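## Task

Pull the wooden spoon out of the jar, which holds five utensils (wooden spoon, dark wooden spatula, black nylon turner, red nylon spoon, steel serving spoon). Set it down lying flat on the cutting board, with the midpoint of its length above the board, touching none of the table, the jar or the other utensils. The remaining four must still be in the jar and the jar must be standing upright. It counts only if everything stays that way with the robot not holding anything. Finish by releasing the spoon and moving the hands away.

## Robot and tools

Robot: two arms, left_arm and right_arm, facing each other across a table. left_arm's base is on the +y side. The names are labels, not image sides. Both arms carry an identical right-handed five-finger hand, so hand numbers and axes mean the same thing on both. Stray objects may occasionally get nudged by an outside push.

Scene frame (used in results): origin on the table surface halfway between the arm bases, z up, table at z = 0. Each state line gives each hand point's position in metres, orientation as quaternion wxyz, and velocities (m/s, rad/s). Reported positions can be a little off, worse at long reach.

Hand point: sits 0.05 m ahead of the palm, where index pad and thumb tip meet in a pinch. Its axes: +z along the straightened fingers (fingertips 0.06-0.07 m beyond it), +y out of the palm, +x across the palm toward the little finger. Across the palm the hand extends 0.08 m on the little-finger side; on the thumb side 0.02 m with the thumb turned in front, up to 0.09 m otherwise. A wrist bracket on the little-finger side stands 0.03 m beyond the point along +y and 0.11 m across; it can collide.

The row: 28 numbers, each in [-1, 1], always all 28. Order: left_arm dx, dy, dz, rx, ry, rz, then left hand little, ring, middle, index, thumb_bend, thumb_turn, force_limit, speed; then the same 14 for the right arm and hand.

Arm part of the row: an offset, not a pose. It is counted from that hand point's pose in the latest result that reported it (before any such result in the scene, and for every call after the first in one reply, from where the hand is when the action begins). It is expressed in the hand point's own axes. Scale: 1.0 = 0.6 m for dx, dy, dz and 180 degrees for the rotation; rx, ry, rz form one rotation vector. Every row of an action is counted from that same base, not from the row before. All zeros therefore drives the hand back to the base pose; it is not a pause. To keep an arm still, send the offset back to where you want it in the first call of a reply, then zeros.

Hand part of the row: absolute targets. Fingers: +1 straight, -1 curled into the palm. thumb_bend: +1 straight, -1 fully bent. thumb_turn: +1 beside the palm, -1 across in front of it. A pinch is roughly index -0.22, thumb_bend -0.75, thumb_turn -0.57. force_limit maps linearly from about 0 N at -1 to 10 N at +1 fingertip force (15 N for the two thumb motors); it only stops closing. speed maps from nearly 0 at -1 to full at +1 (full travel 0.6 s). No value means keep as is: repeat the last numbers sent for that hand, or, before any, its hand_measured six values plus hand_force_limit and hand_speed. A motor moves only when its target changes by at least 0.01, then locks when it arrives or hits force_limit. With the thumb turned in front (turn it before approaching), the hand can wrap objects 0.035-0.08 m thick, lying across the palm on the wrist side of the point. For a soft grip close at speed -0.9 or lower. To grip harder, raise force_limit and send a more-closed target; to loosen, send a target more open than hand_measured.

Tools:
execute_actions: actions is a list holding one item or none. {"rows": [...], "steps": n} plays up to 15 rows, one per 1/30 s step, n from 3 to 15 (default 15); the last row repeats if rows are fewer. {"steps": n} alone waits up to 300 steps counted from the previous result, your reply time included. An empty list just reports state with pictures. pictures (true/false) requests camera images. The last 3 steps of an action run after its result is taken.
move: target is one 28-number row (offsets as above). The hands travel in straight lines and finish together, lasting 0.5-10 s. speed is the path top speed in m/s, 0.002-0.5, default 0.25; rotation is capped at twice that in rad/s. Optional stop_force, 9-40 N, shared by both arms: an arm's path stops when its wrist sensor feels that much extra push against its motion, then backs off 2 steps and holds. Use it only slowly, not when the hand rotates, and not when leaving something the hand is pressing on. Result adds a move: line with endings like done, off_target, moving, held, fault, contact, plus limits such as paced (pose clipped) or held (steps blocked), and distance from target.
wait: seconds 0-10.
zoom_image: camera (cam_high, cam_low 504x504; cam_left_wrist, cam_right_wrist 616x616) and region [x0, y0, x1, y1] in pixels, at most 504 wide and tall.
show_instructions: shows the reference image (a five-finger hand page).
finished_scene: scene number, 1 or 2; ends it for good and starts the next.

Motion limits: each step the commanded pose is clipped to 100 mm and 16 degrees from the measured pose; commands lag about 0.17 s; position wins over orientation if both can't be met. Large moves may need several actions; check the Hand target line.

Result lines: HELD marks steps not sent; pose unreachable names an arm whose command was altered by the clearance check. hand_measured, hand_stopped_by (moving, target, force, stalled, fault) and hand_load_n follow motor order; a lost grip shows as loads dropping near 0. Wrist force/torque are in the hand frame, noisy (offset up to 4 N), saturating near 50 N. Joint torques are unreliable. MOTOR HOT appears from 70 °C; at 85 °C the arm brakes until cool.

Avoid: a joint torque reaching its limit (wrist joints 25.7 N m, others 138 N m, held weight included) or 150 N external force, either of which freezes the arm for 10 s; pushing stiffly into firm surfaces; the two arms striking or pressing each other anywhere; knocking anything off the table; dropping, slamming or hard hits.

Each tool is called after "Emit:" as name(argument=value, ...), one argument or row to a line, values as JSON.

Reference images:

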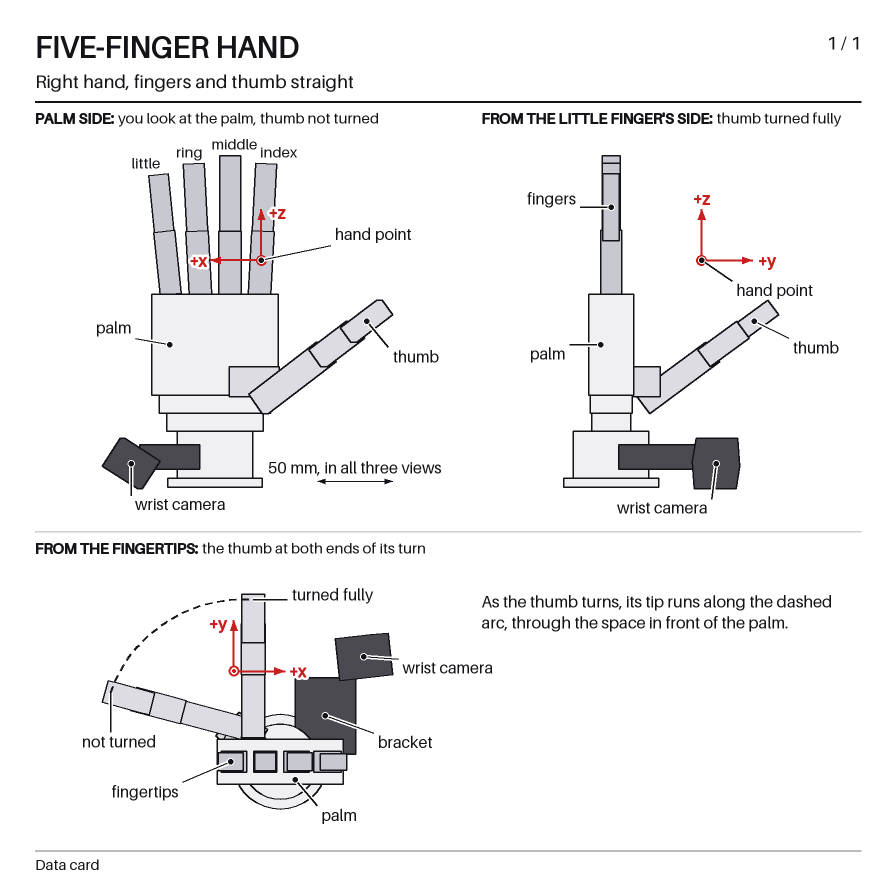

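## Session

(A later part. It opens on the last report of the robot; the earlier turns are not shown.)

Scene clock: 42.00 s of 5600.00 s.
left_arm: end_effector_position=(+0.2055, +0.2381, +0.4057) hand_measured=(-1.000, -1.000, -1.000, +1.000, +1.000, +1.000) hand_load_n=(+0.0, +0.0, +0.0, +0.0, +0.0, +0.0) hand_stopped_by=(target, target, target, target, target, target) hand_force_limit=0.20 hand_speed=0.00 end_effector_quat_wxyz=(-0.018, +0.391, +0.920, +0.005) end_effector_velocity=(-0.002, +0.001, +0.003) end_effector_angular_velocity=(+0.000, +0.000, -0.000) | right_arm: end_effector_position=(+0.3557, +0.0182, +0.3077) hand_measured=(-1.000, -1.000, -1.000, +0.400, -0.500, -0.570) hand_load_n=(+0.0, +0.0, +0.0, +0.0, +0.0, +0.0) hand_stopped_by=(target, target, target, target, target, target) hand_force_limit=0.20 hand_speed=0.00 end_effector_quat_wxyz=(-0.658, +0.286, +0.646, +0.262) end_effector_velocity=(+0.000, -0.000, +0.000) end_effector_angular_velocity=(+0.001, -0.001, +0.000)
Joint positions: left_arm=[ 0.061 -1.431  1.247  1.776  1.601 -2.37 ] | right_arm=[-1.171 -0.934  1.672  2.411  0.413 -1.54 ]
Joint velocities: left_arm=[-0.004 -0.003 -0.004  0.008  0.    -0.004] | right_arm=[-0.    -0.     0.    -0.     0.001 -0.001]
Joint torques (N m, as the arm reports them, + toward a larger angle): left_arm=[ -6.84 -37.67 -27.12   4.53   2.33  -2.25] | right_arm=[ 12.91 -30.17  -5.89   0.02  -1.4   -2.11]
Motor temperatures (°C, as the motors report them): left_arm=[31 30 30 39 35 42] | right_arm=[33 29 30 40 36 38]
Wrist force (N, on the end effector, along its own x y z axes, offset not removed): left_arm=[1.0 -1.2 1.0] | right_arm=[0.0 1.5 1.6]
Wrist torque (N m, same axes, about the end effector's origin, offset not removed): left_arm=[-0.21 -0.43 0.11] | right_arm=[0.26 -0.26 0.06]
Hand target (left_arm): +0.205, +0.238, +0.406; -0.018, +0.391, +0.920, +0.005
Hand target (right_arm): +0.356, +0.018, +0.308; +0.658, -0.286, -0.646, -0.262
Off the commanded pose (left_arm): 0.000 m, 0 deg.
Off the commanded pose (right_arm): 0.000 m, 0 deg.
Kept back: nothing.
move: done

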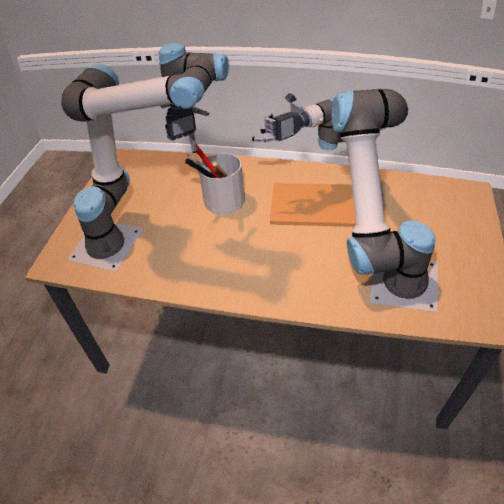

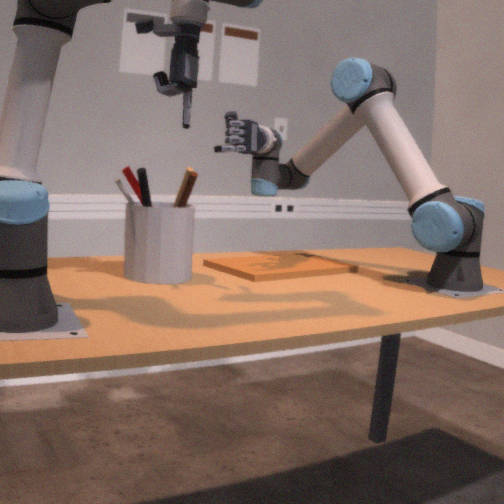

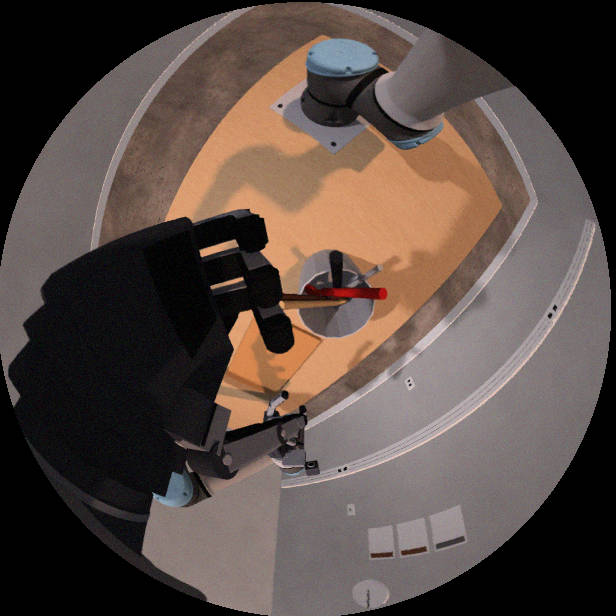

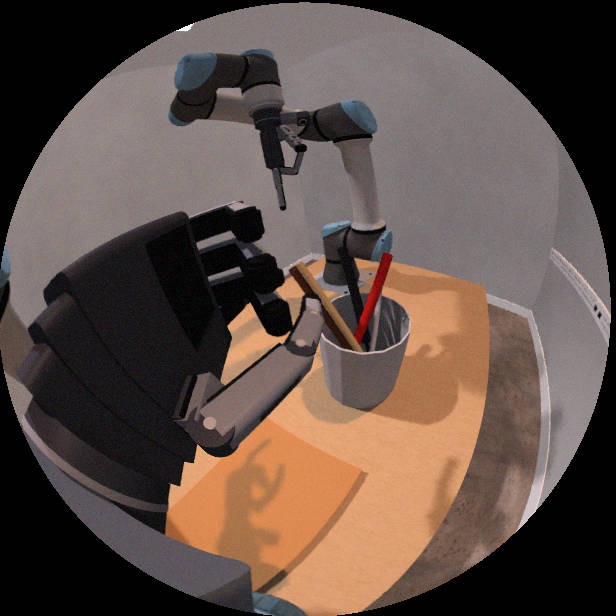

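Emit:
move(
  target=[0.25,0.2,-0.05,0,0,0,-1,-1,-1,1,1,1,0.2,0, -0.188,-0.163,0.348,0.127,0.641,0.637,-1,-1,-1,0.5,-0.4,-0.57,0.2,0],
  speed=0.2,
)

Scene clock: 56.93 s of 5600.00 s.
left_arm: end_effector_position=(+0.1887, +0.4286, +0.4406) hand_measured=(-1.000, -1.000, -1.000, +1.000, +1.000, +1.000) hand_load_n=(+0.0, +0.0, +0.0, +0.0, +0.0, +0.0) hand_stopped_by=(target, target, target, target, target, target) hand_force_limit=0.20 hand_speed=0.00 end_effector_quat_wxyz=(-0.018, +0.391, +0.920, +0.004) end_effector_velocity=(+0.000, +0.001, +0.000) end_effector_angular_velocity=(+0.000, -0.001, +0.002) | right_arm: end_effector_position=(+0.2274, +0.0637, +0.2459) hand_measured=(-1.000, -1.000, -1.000, +0.500, -0.400, -0.570) hand_load_n=(+0.0, +0.0, +0.0, +0.0, +0.0, +0.0) hand_stopped_by=(target, target, target, target, target, target) hand_force_limit=0.20 hand_speed=0.00 end_effector_quat_wxyz=(+0.943, -0.319, +0.033, +0.085) end_effector_velocity=(-0.000, +0.000, -0.000) end_effector_angular_velocity=(-0.001, -0.000, +0.000)
Joint positions: left_arm=[-0.097 -1.896  1.571  1.912  1.605 -2.528] | right_arm=[-0.81  -0.938  2.262  3.864  1.105 -2.23 ]
Joint velocities: left_arm=[ 0.    -0.001  0.     0.001 -0.    -0.002] | right_arm=[ 0.001  0.001  0.    -0.    -0.001 -0.001]
Joint torques (N m, as the arm reports them, + toward a larger angle): left_arm=[ -7.46 -17.1  -11.66   4.68  -2.07  -2.28] | right_arm=[  0.35 -30.76  -9.09  -3.02   0.75   0.09]
Motor temperatures (°C, as the motors report them): left_arm=[31 30 30 39 35 42] | right_arm=[33 29 30 40 36 38]
Wrist force (N, on the end effector, along its own x y z axes, offset not removed): left_arm=[0.1 -1.3 0.9] | right_arm=[2.1 2.3 2.8]
Wrist torque (N m, same axes, about the end effector's origin, offset not removed): left_arm=[-0.16 -0.22 0.03] | right_arm=[0.34 -0.54 0.13]
Hand target (left_arm): +0.189, +0.429, +0.441; -0.018, +0.391, +0.920, +0.004
Hand target (right_arm): +0.227, +0.064, +0.246; +0.943, -0.319, +0.033, +0.085
Off the commanded pose (left_arm): 0.000 m, 0 deg.
Off the commanded pose (right_arm): 0.107 m, 68 deg.
FORCE FAULT: contact force on the right arm reached its limit, and that arm stopped for 10 seconds. The contact can be on any part of that arm, not only on its tool. That arm's remaining commands of this call were not run. That arm holds still and accepts commands again. Move the arm away from the contact; if what it grips holds it there, let go first. Pushing or pulling that hard again can fault the arm again.
Kept back: nothing.
move: fault (right_arm)

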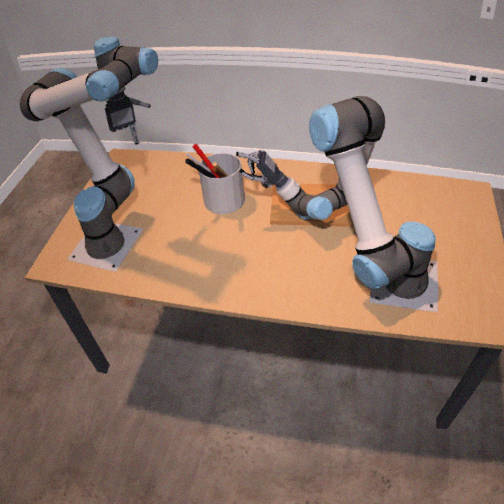

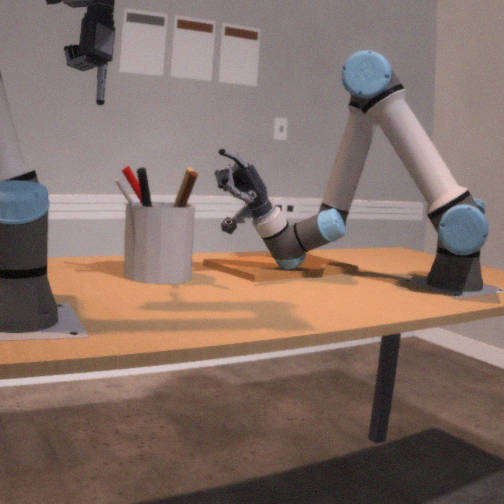

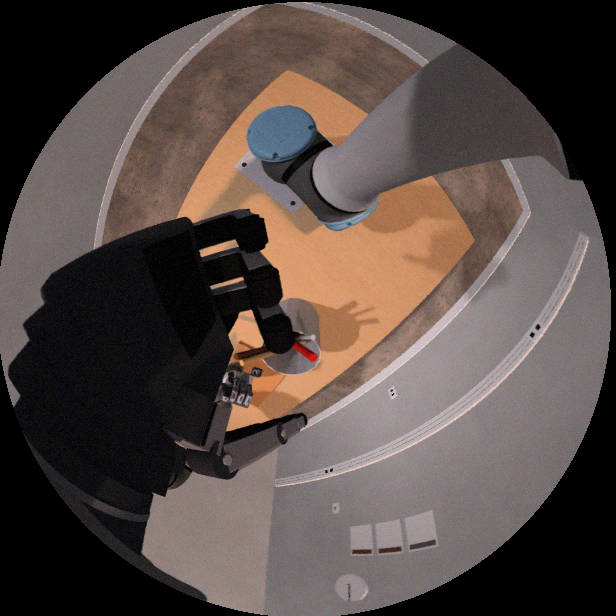

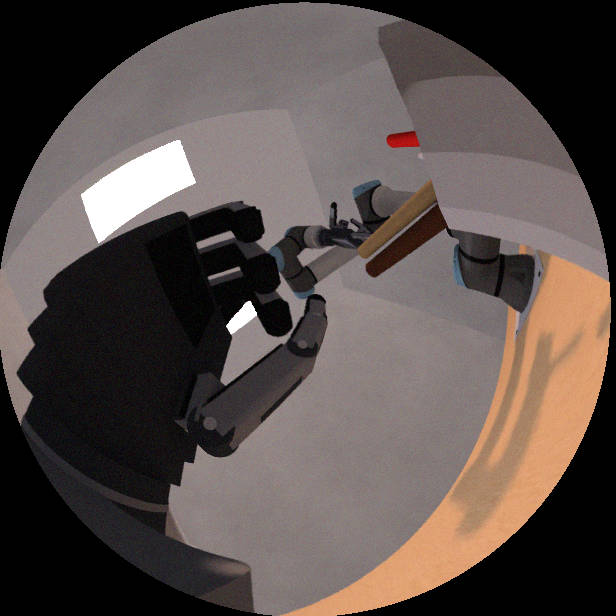

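Emit:
move(
  target=[0,0,0,0,0,0,-1,-1,-1,1,1,1,0.2,0, -0.139,0.05,0.067,0.003,0.372,0.275,-1,-1,-1,0.5,-0.4,-0.57,0.2,0],
  speed=0.15,
)

Scene clock: 62.57 s of 5600.00 s.
left_arm: end_effector_position=(+0.1887, +0.4286, +0.4406) hand_measured=(-1.000, -1.000, -1.000, +1.000, +1.000, +1.000) hand_load_n=(+0.0, +0.0, +0.0, +0.0, +0.0, +0.0) hand_stopped_by=(target, target, target, target, target, target) hand_force_limit=0.20 hand_speed=0.00 end_effector_quat_wxyz=(-0.018, +0.391, +0.920, +0.004) end_effector_velocity=(-0.000, +0.000, +0.000) end_effector_angular_velocity=(-0.003, +0.001, +0.003) | right_arm: end_effector_position=(+0.1408, +0.0999, +0.2692) hand_measured=(-1.000, -1.000, -1.000, +0.500, -0.400, -0.570) hand_load_n=(+0.0, +0.0, +0.0, +0.0, +0.0, +0.0) hand_stopped_by=(target, target, target, target, target, target) hand_force_limit=0.20 hand_speed=0.00 end_effector_quat_wxyz=(+0.656, -0.266, +0.655, +0.265) end_effector_velocity=(-0.002, +0.001, -0.000) end_effector_angular_velocity=(-0.005, +0.016, +0.002)
Joint positions: left_arm=[-0.097 -1.896  1.571  1.912  1.605 -2.528] | right_arm=[-0.238 -1.399  2.069  5.611  2.097 -1.574]
Joint velocities: left_arm=[ 0.001 -0.001 -0.001 -0.002  0.001 -0.001] | right_arm=[ 0.005 -0.001 -0.01   0.029  0.004  0.017]
Joint torques (N m, as the arm reports them, + toward a larger angle): left_arm=[ -7.35 -16.91 -11.59   4.65  -2.07  -2.25] | right_arm=[ 13.15 -33.42 -28.68   0.72   1.99   3.05]
Motor temperatures (°C, as the motors report them): left_arm=[31 30 30 39 35 42] | right_arm=[33 29 30 40 36 38]
Wrist force (N, on the end effector, along its own x y z axes, offset not removed): left_arm=[-0.2 -1.9 0.8] | right_arm=[0.9 2.5 2.3]
Wrist torque (N m, same axes, about the end effector's origin, offset not removed): left_arm=[-0.28 -0.22 0.10] | right_arm=[0.42 -0.40 0.10]
Hand target (left_arm): +0.189, +0.429, +0.441; -0.018, +0.391, +0.920, +0.004
Hand target (right_arm): +0.141, +0.100, +0.269; +0.656, -0.266, +0.655, +0.265
Off the commanded pose (left_arm): 0.000 m, 0 deg.
Off the commanded pose (right_arm): 0.001 m, 0 deg.
Kept back: nothing.
move: done

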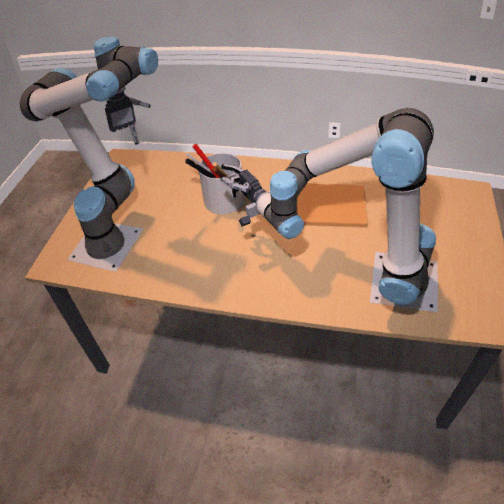

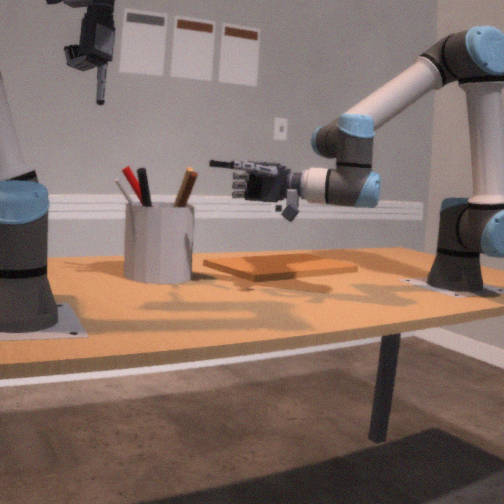

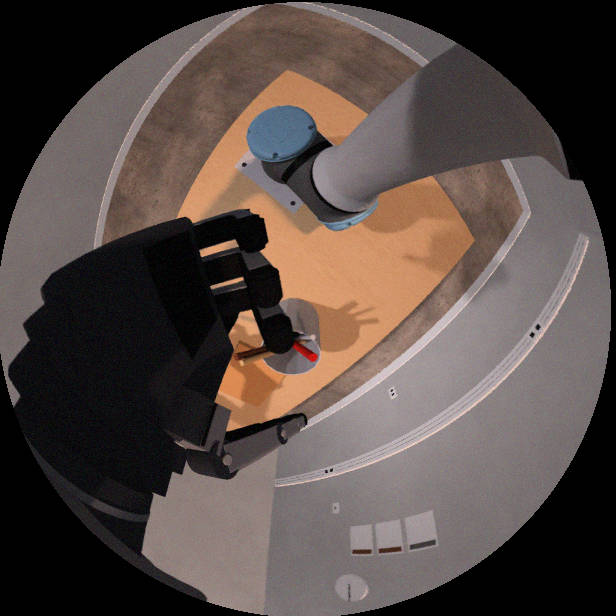

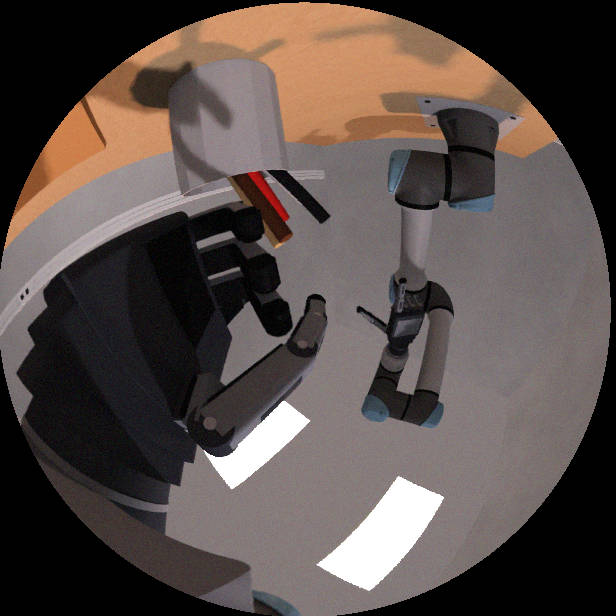

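Emit:
move(
  target=[0,0,0,0,0,0,-1,-1,-1,1,1,1,0.2,0, 0.035,-0.017,0.09,0,0,0,-1,-1,-1,0.5,-0.4,-0.57,0.2,0],
  speed=0.06,
)

Emit:
zoom_image(
  camera="cam_right_wrist",
  region=[180, 150, 430, 400],
)

Emit:
zoom_image(
  camera="cam_low",
  region=[100, 110, 300, 230],
)

Scene clock: 64.30 s of 5600.00 s.
left_arm: end_effector_position=(+0.1887, +0.4286, +0.4406) hand_measured=(-1.000, -1.000, -1.000, +1.000, +1.000, +1.000) hand_load_n=(+0.0, +0.0, +0.0, +0.0, +0.0, +0.0) hand_stopped_by=(target, target, target, target, target, target) hand_force_limit=0.20 hand_speed=0.00 end_effector_quat_wxyz=(-0.018, +0.391, +0.920, +0.004) end_effector_velocity=(+0.000, -0.000, -0.000) end_effector_angular_velocity=(-0.001, +0.001, -0.001) | right_arm: end_effector_position=(+0.1864, +0.1300, +0.2485) hand_measured=(-1.000, -1.000, -1.000, +0.500, -0.400, -0.570) hand_load_n=(+0.0, +0.0, +0.0, +0.0, +0.0, +0.0) hand_stopped_by=(target, target, target, target, target, target) hand_force_limit=0.20 hand_speed=0.00 end_effector_quat_wxyz=(+0.656, -0.266, +0.654, +0.265) end_effector_velocity=(+0.002, +0.001, -0.001) end_effector_angular_velocity=(+0.001, +0.000, -0.001)
Joint positions: left_arm=[-0.097 -1.896  1.571  1.912  1.605 -2.528] | right_arm=[-0.324 -1.301  2.009  5.573  2.012 -1.574]
Joint velocities: left_arm=[ 0.001 -0.    -0.    -0.001  0.001  0.002] | right_arm=[-0.003  0.005 -0.004 -0.001 -0.002  0.001]
Joint torques (N m, as the arm reports them, + toward a larger angle): left_arm=[ -7.39 -17.2  -11.76   4.62  -2.08  -2.24] | right_arm=[-13.23 -18.83 -26.18  -3.8   -1.97  -2.38]
Motor temperatures (°C, as the motors report them): left_arm=[31 30 30 39 35 42] | right_arm=[33 29 30 40 36 38]
Wrist force (N, on the end effector, along its own x y z axes, offset not removed): left_arm=[0.6 -0.3 -0.2] | right_arm=[1.4 2.3 1.7]
Wrist torque (N m, same axes, about the end effector's origin, offset not removed): left_arm=[-0.04 -0.32 0.15] | right_arm=[0.42 -0.50 0.02]
Hand target (left_arm): +0.189, +0.429, +0.441; -0.018, +0.391, +0.920, +0.004
Hand target (right_arm): +0.187, +0.130, +0.248; +0.656, -0.266, +0.654, +0.265
Off the commanded pose (left_arm): 0.000 m, 0 deg.
Off the commanded pose (right_arm): 0.000 m, 0 deg.
Kept back: nothing.
move: done

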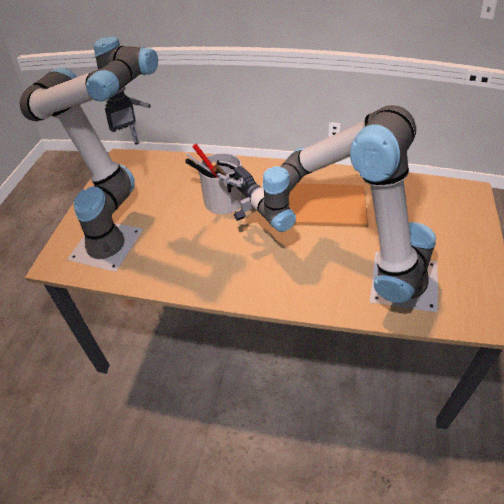

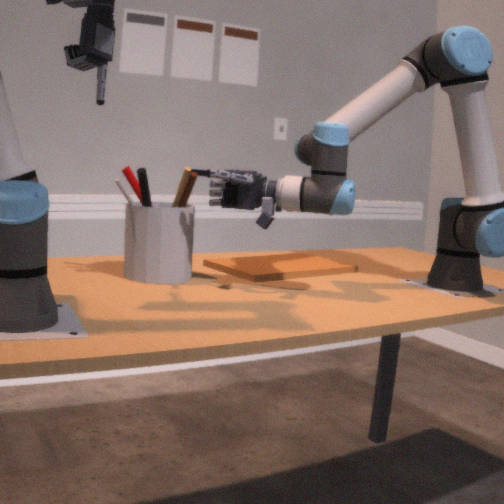

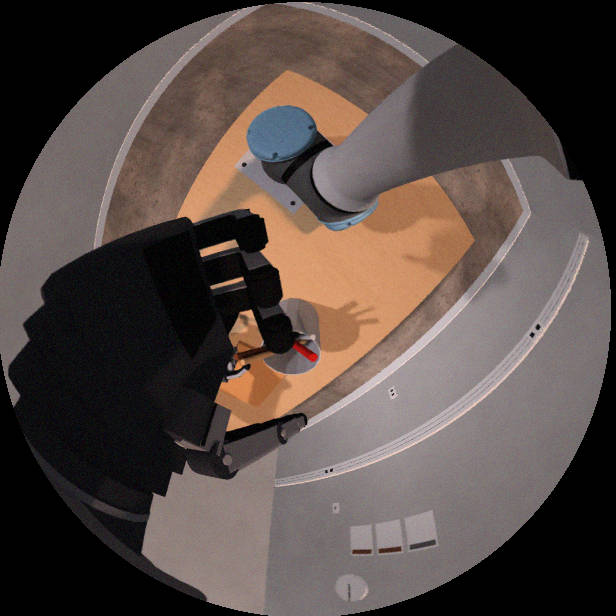

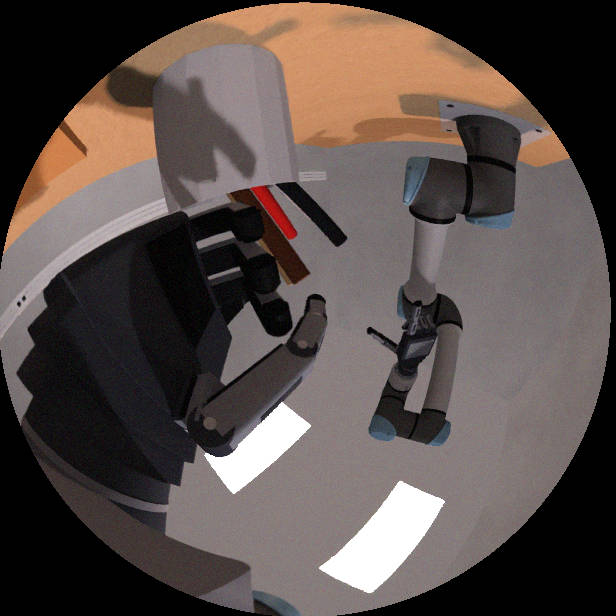

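Region (180, 150, 430, 400) of cam_right_wrist's 616x616 image, scaled by 2.016, with more detail than that image has.

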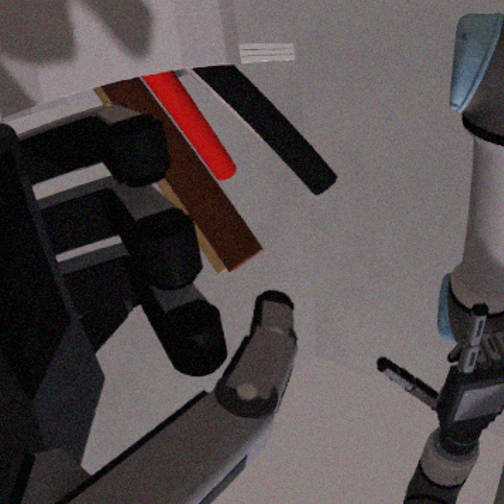

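Region (100, 110, 300, 230) of cam_low's 504x504 image, scaled by 2.520, with more detail than that image has; it fills the top 302 rows of this view, and the rest is white.

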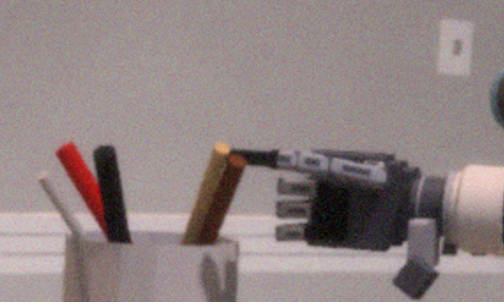

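Emit:
move(
  target=[0,0,0,0,0,0,-1,-1,-1,1,1,1,0.2,0, -0.037,-0.157,0.09,-0.49,-0.108,-0.108,-1,-1,-1,0.5,-0.4,-0.57,0.2,0],
  speed=0.1,
)

Scene clock: 73.80 s of 5600.00 s.
left_arm: end_effector_position=(+0.1887, +0.4286, +0.4406) hand_measured=(-1.000, -1.000, -1.000, +1.000, +1.000, +1.000) hand_load_n=(+0.0, +0.0, +0.0, +0.0, +0.0, +0.0) hand_stopped_by=(target, target, target, target, target, target) hand_force_limit=0.20 hand_speed=0.00 end_effector_quat_wxyz=(-0.018, +0.391, +0.920, +0.004) end_effector_velocity=(+0.000, +0.000, +0.000) end_effector_angular_velocity=(-0.001, -0.001, -0.000) | right_arm: end_effector_position=(+0.2904, +0.1010, +0.2711) hand_measured=(-1.000, -1.000, -1.000, +0.500, -0.400, -0.570) hand_load_n=(+0.0, +0.0, +0.0, +0.0, +0.0, +0.0) hand_stopped_by=(target, target, target, target, target, target) hand_force_limit=0.20 hand_speed=0.00 end_effector_quat_wxyz=(+0.409, -0.698, +0.133, +0.572) end_effector_velocity=(-0.001, +0.000, -0.000) end_effector_angular_velocity=(+0.022, +0.020, +0.012)
Joint positions: left_arm=[-0.097 -1.896  1.571  1.912  1.605 -2.528] | right_arm=[-0.942 -0.825  1.093  5.951 -0.171 -1.941]
Joint velocities: left_arm=[ 0.    -0.001 -0.     0.    -0.001  0.   ] | right_arm=[ 0.003  0.057 -0.083  0.206 -0.006 -0.178]
Joint torques (N m, as the arm reports them, + toward a larger angle): left_arm=[ -7.2  -16.71 -11.66   4.62  -2.22  -2.28] | right_arm=[ 15.1  -35.25 -30.79   3.03  -1.6   -3.37]
Motor temperatures (°C, as the motors report them): left_arm=[31 30 30 39 35 42] | right_arm=[33 29 30 40 36 38]
Wrist force (N, on the end effector, along its own x y z axes, offset not removed): left_arm=[-0.5 -1.6 1.8] | right_arm=[1.0 1.7 1.9]
Wrist torque (N m, same axes, about the end effector's origin, offset not removed): left_arm=[-0.27 -0.22 0.04] | right_arm=[0.24 -0.40 0.00]
Hand target (left_arm): +0.189, +0.429, +0.441; -0.018, +0.391, +0.920, +0.004
Hand target (right_arm): +0.290, +0.101, +0.271; -0.409, +0.697, -0.132, -0.574
Off the commanded pose (left_arm): 0.000 m, 0 deg.
Off the commanded pose (right_arm): 0.001 m, 1 deg.
Kept back: nothing.
move: done

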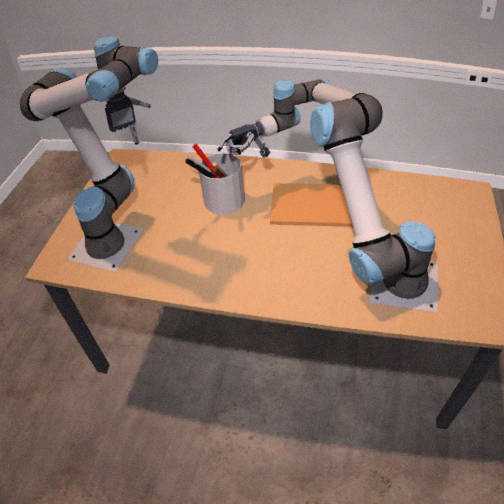

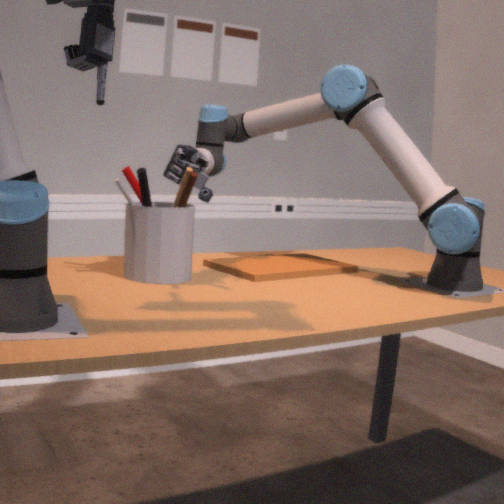

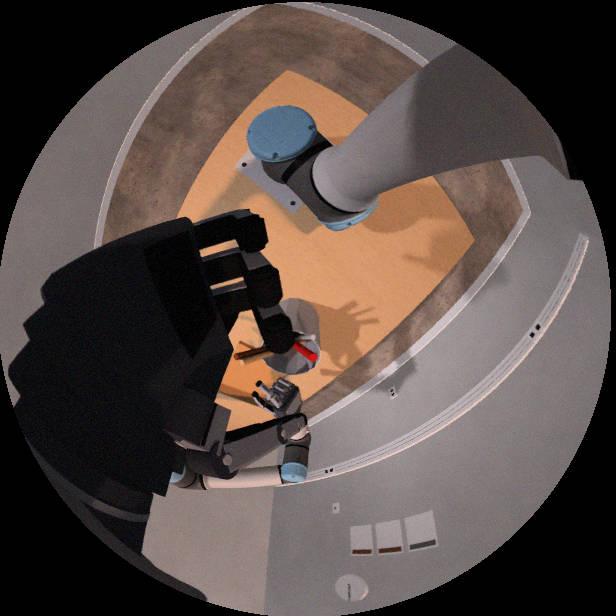

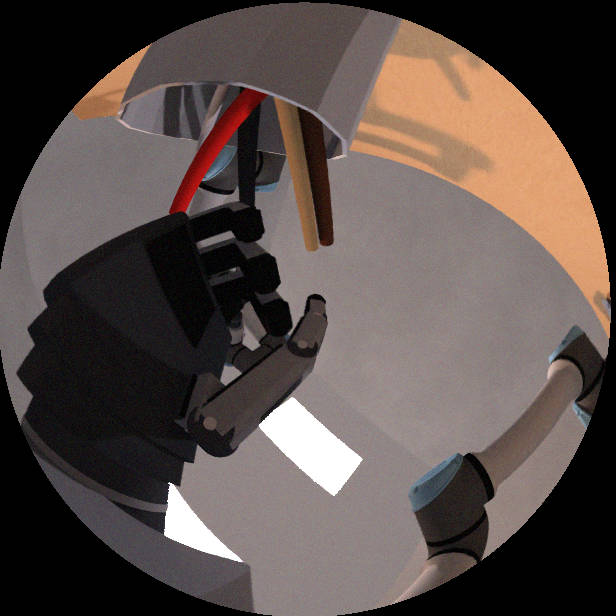

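Emit:
move(
  target=[0,0,0,0,0,0,-1,-1,-1,1,1,1,0.2,0, 0.07,0.01,0.09,0,0,0,-1,-1,-1,0.6,-0.3,-0.57,0.2,0],
  speed=0.05,
)

Emit:
zoom_image(
  camera="cam_right_wrist",
  region=[180, 150, 430, 400],
)

Scene clock: 75.87 s of 5600.00 s.
left_arm: end_effector_position=(+0.1887, +0.4286, +0.4406) hand_measured=(-1.000, -1.000, -1.000, +1.000, +1.000, +1.000) hand_load_n=(+0.0, +0.0, +0.0, +0.0, +0.0, +0.0) hand_stopped_by=(target, target, target, target, target, target) hand_force_limit=0.20 hand_speed=0.00 end_effector_quat_wxyz=(-0.018, +0.391, +0.920, +0.004) end_effector_velocity=(-0.000, -0.001, -0.000) end_effector_angular_velocity=(+0.001, -0.001, -0.002) | right_arm: end_effector_position=(+0.2623, +0.1478, +0.2300) hand_measured=(-1.000, -1.000, -1.000, +0.600, -0.300, -0.570) hand_load_n=(+0.0, +0.0, +0.0, +0.0, +0.0, +0.0) hand_stopped_by=(target, target, target, target, target, target) hand_force_limit=0.20 hand_speed=0.00 end_effector_quat_wxyz=(+0.409, -0.698, +0.132, +0.573) end_effector_velocity=(+0.000, +0.002, -0.001) end_effector_angular_velocity=(-0.002, -0.001, -0.003)
Joint positions: left_arm=[-0.097 -1.896  1.571  1.912  1.605 -2.528] | right_arm=[-0.862 -0.763  1.095  5.843 -0.091 -1.895]
Joint velocities: left_arm=[-0.001  0.001  0.    -0.001 -0.001  0.001] | right_arm=[ 0.001 -0.004  0.01  -0.032  0.004  0.027]
Joint torques (N m, as the arm reports them, + toward a larger angle): left_arm=[ -7.16 -16.68 -11.24   4.64  -2.09  -2.22] | right_arm=[ 14.45 -56.3  -12.46  -2.45   2.21   2.76]
Motor temperatures (°C, as the motors report them): left_arm=[31 30 30 39 35 42] | right_arm=[33 29 30 40 36 38]
Wrist force (N, on the end effector, along its own x y z axes, offset not removed): left_arm=[0.0 -1.0 0.4] | right_arm=[0.7 3.1 1.5]
Wrist torque (N m, same axes, about the end effector's origin, offset not removed): left_arm=[-0.14 -0.26 0.09] | right_arm=[0.55 -0.22 0.07]
Hand target (left_arm): +0.189, +0.429, +0.441; -0.018, +0.391, +0.920, +0.004
Hand target (right_arm): +0.262, +0.148, +0.230; -0.409, +0.698, -0.132, -0.572
Off the commanded pose (left_arm): 0.000 m, 0 deg.
Off the commanded pose (right_arm): 0.000 m, 0 deg.
Kept back: nothing.
move: done

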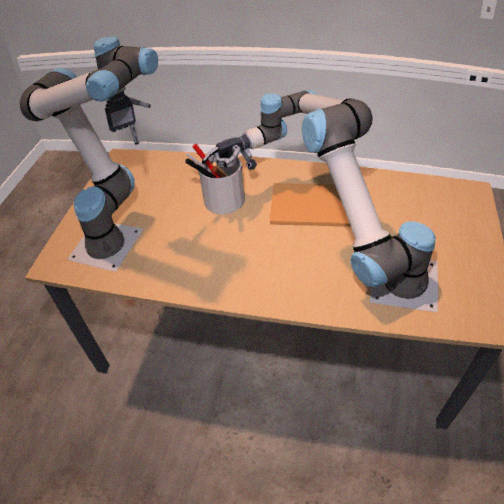

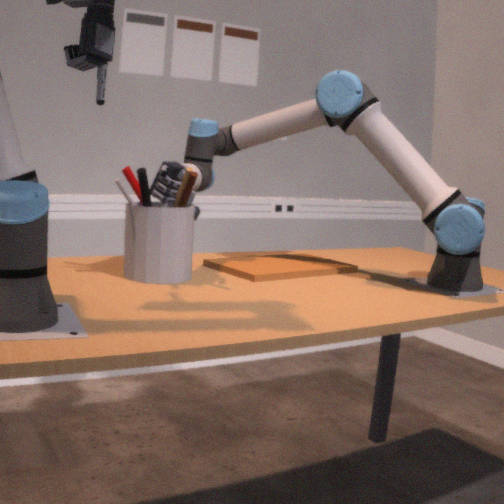

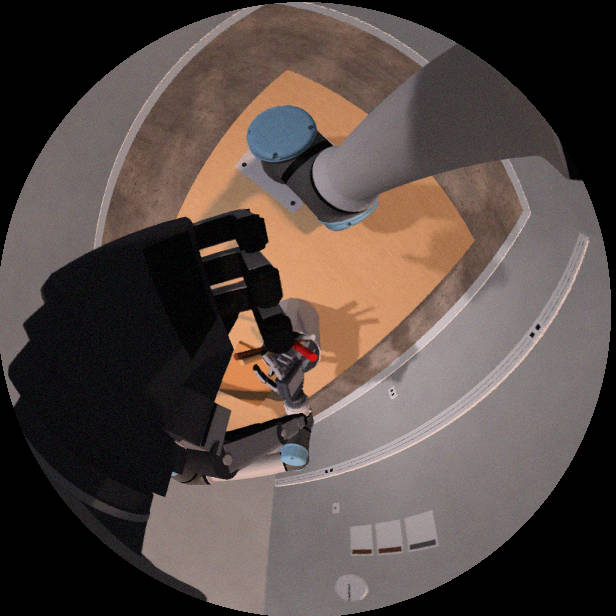

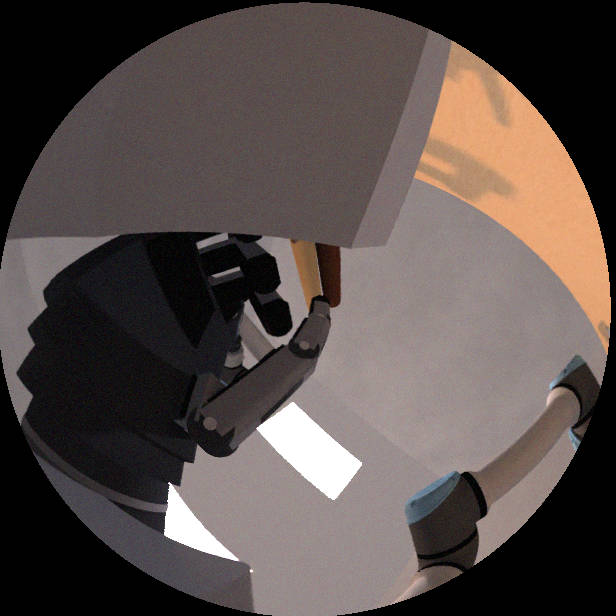

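Region (180, 150, 430, 400) of cam_right_wrist's 616x616 image, scaled by 2.016, with more detail than that image has.

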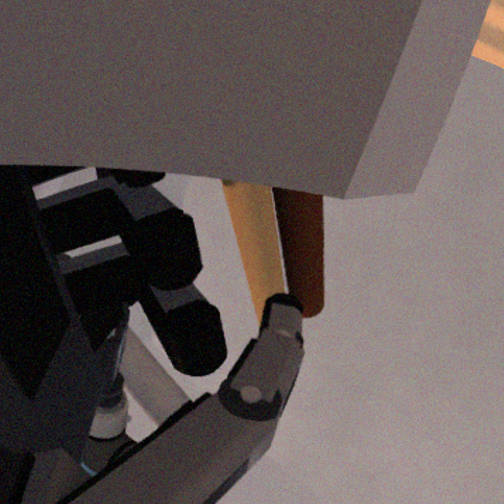

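Emit:
move(
  target=[0,0,0,0,0,0,-1,-1,-1,1,1,1,0.2,0, -0.008,-0.01,0.04,0,0,0,-1,-1,-1,0.6,-0.3,-0.57,0.2,0],
  speed=0.02,
)

Emit:
zoom_image(
  camera="cam_right_wrist",
  region=[180, 150, 430, 400],
)

Emit:
zoom_image(
  camera="cam_left_wrist",
  region=[200, 300, 360, 460],
)

Scene clock: 77.87 s of 5600.00 s.
left_arm: end_effector_position=(+0.1887, +0.4286, +0.4406) hand_measured=(-1.000, -1.000, -1.000, +1.000, +1.000, +1.000) hand_load_n=(+0.0, +0.0, +0.0, +0.0, +0.0, +0.0) hand_stopped_by=(target, target, target, target, target, target) hand_force_limit=0.20 hand_speed=0.00 end_effector_quat_wxyz=(-0.018, +0.391, +0.920, +0.004) end_effector_velocity=(+0.000, -0.000, -0.000) end_effector_angular_velocity=(+0.001, -0.001, +0.001) | right_arm: end_effector_position=(+0.2484, +0.1673, +0.2366) hand_measured=(-1.000, -1.000, -1.000, +0.600, -0.300, -0.570) hand_load_n=(+0.0, +0.0, +0.0, +0.0, +0.0, +0.0) hand_stopped_by=(target, target, target, target, target, target) hand_force_limit=0.20 hand_speed=0.00 end_effector_quat_wxyz=(+0.409, -0.698, +0.132, +0.573) end_effector_velocity=(-0.002, +0.002, +0.001) end_effector_angular_velocity=(-0.001, -0.000, +0.001)
Joint positions: left_arm=[-0.097 -1.896  1.571  1.912  1.605 -2.528] | right_arm=[-0.827 -0.765  1.081  5.809 -0.057 -1.846]
Joint velocities: left_arm=[ 0.001  0.001  0.    -0.001 -0.001 -0.   ] | right_arm=[ 0.004 -0.007  0.01  -0.029  0.003  0.027]
Joint torques (N m, as the arm reports them, + toward a larger angle): left_arm=[ -6.9  -17.37 -11.46   4.69  -2.15  -2.24] | right_arm=[ 14.71 -58.37 -10.07  -2.69   2.32   2.82]
Motor temperatures (°C, as the motors report them): left_arm=[31 30 30 39 35 42] | right_arm=[33 29 30 40 36 38]
Wrist force (N, on the end effector, along its own x y z axes, offset not removed): left_arm=[0.3 -1.6 0.6] | right_arm=[0.6 3.9 0.1]
Wrist torque (N m, same axes, about the end effector's origin, offset not removed): left_arm=[-0.18 -0.31 0.06] | right_arm=[0.60 -0.05 0.03]
Hand target (left_arm): +0.189, +0.429, +0.441; -0.018, +0.391, +0.920, +0.004
Hand target (right_arm): +0.248, +0.168, +0.237; -0.409, +0.698, -0.132, -0.573
Off the commanded pose (left_arm): 0.000 m, 0 deg.
Off the commanded pose (right_arm): 0.000 m, 0 deg.
Kept back: nothing.
move: done

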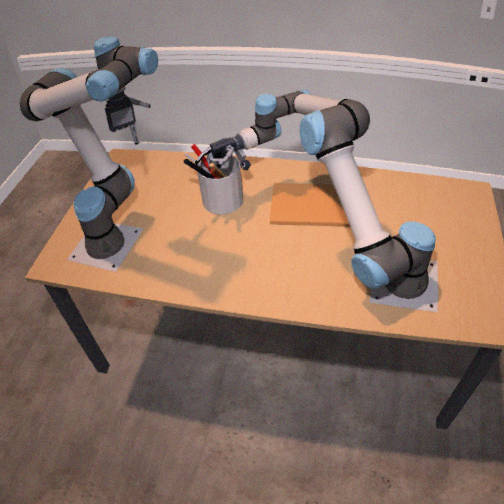

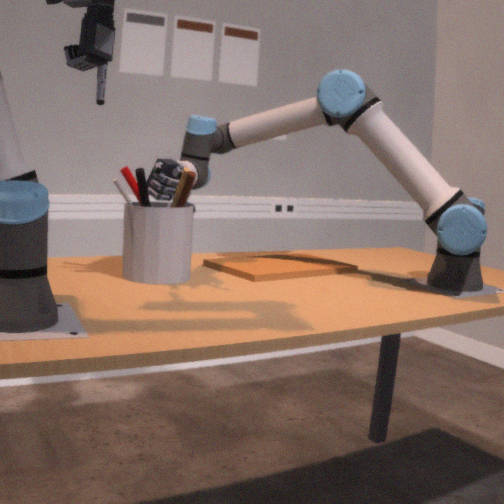

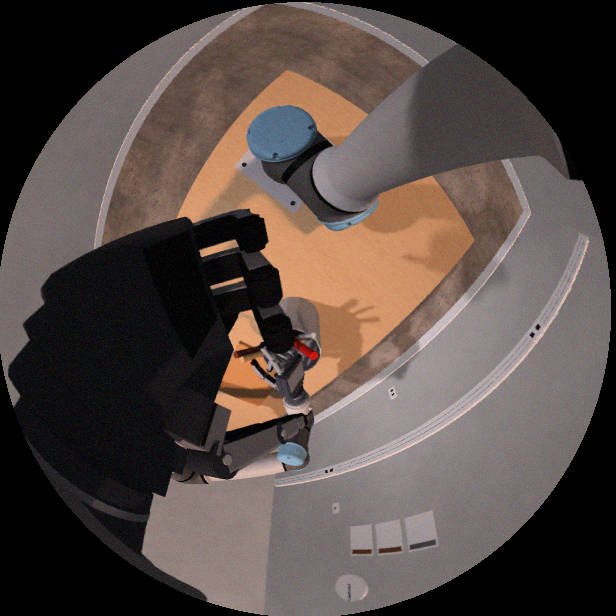

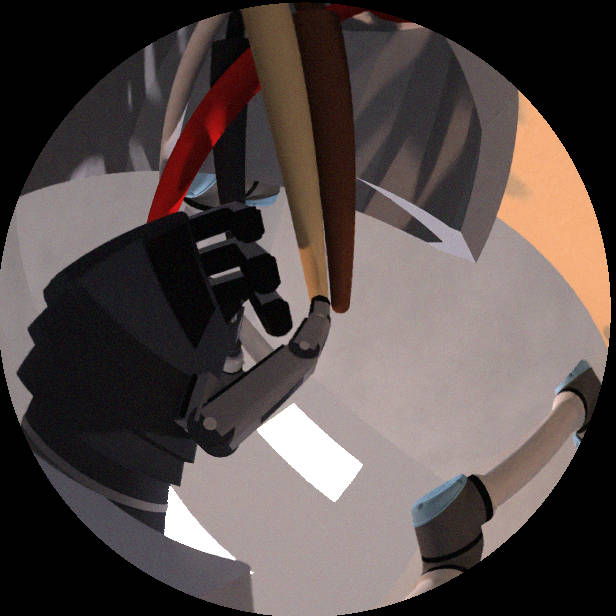

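Region (180, 150, 430, 400) of cam_right_wrist's 616x616 image, scaled by 2.016, with more detail than that image has.

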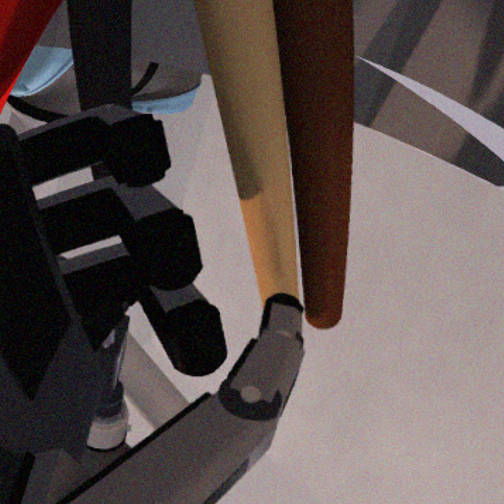

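Region (200, 300, 360, 460) of cam_left_wrist's 616x616 image, scaled by 3.150, with more detail than that image has.

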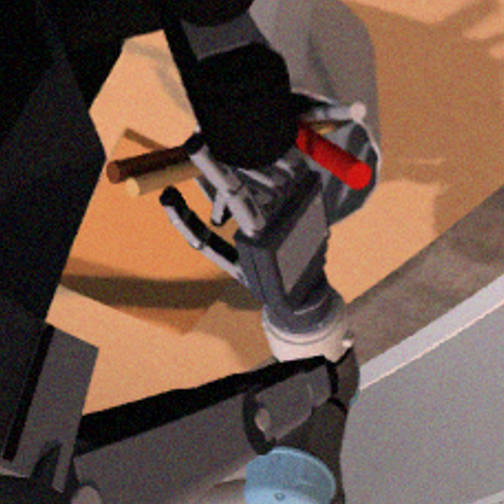

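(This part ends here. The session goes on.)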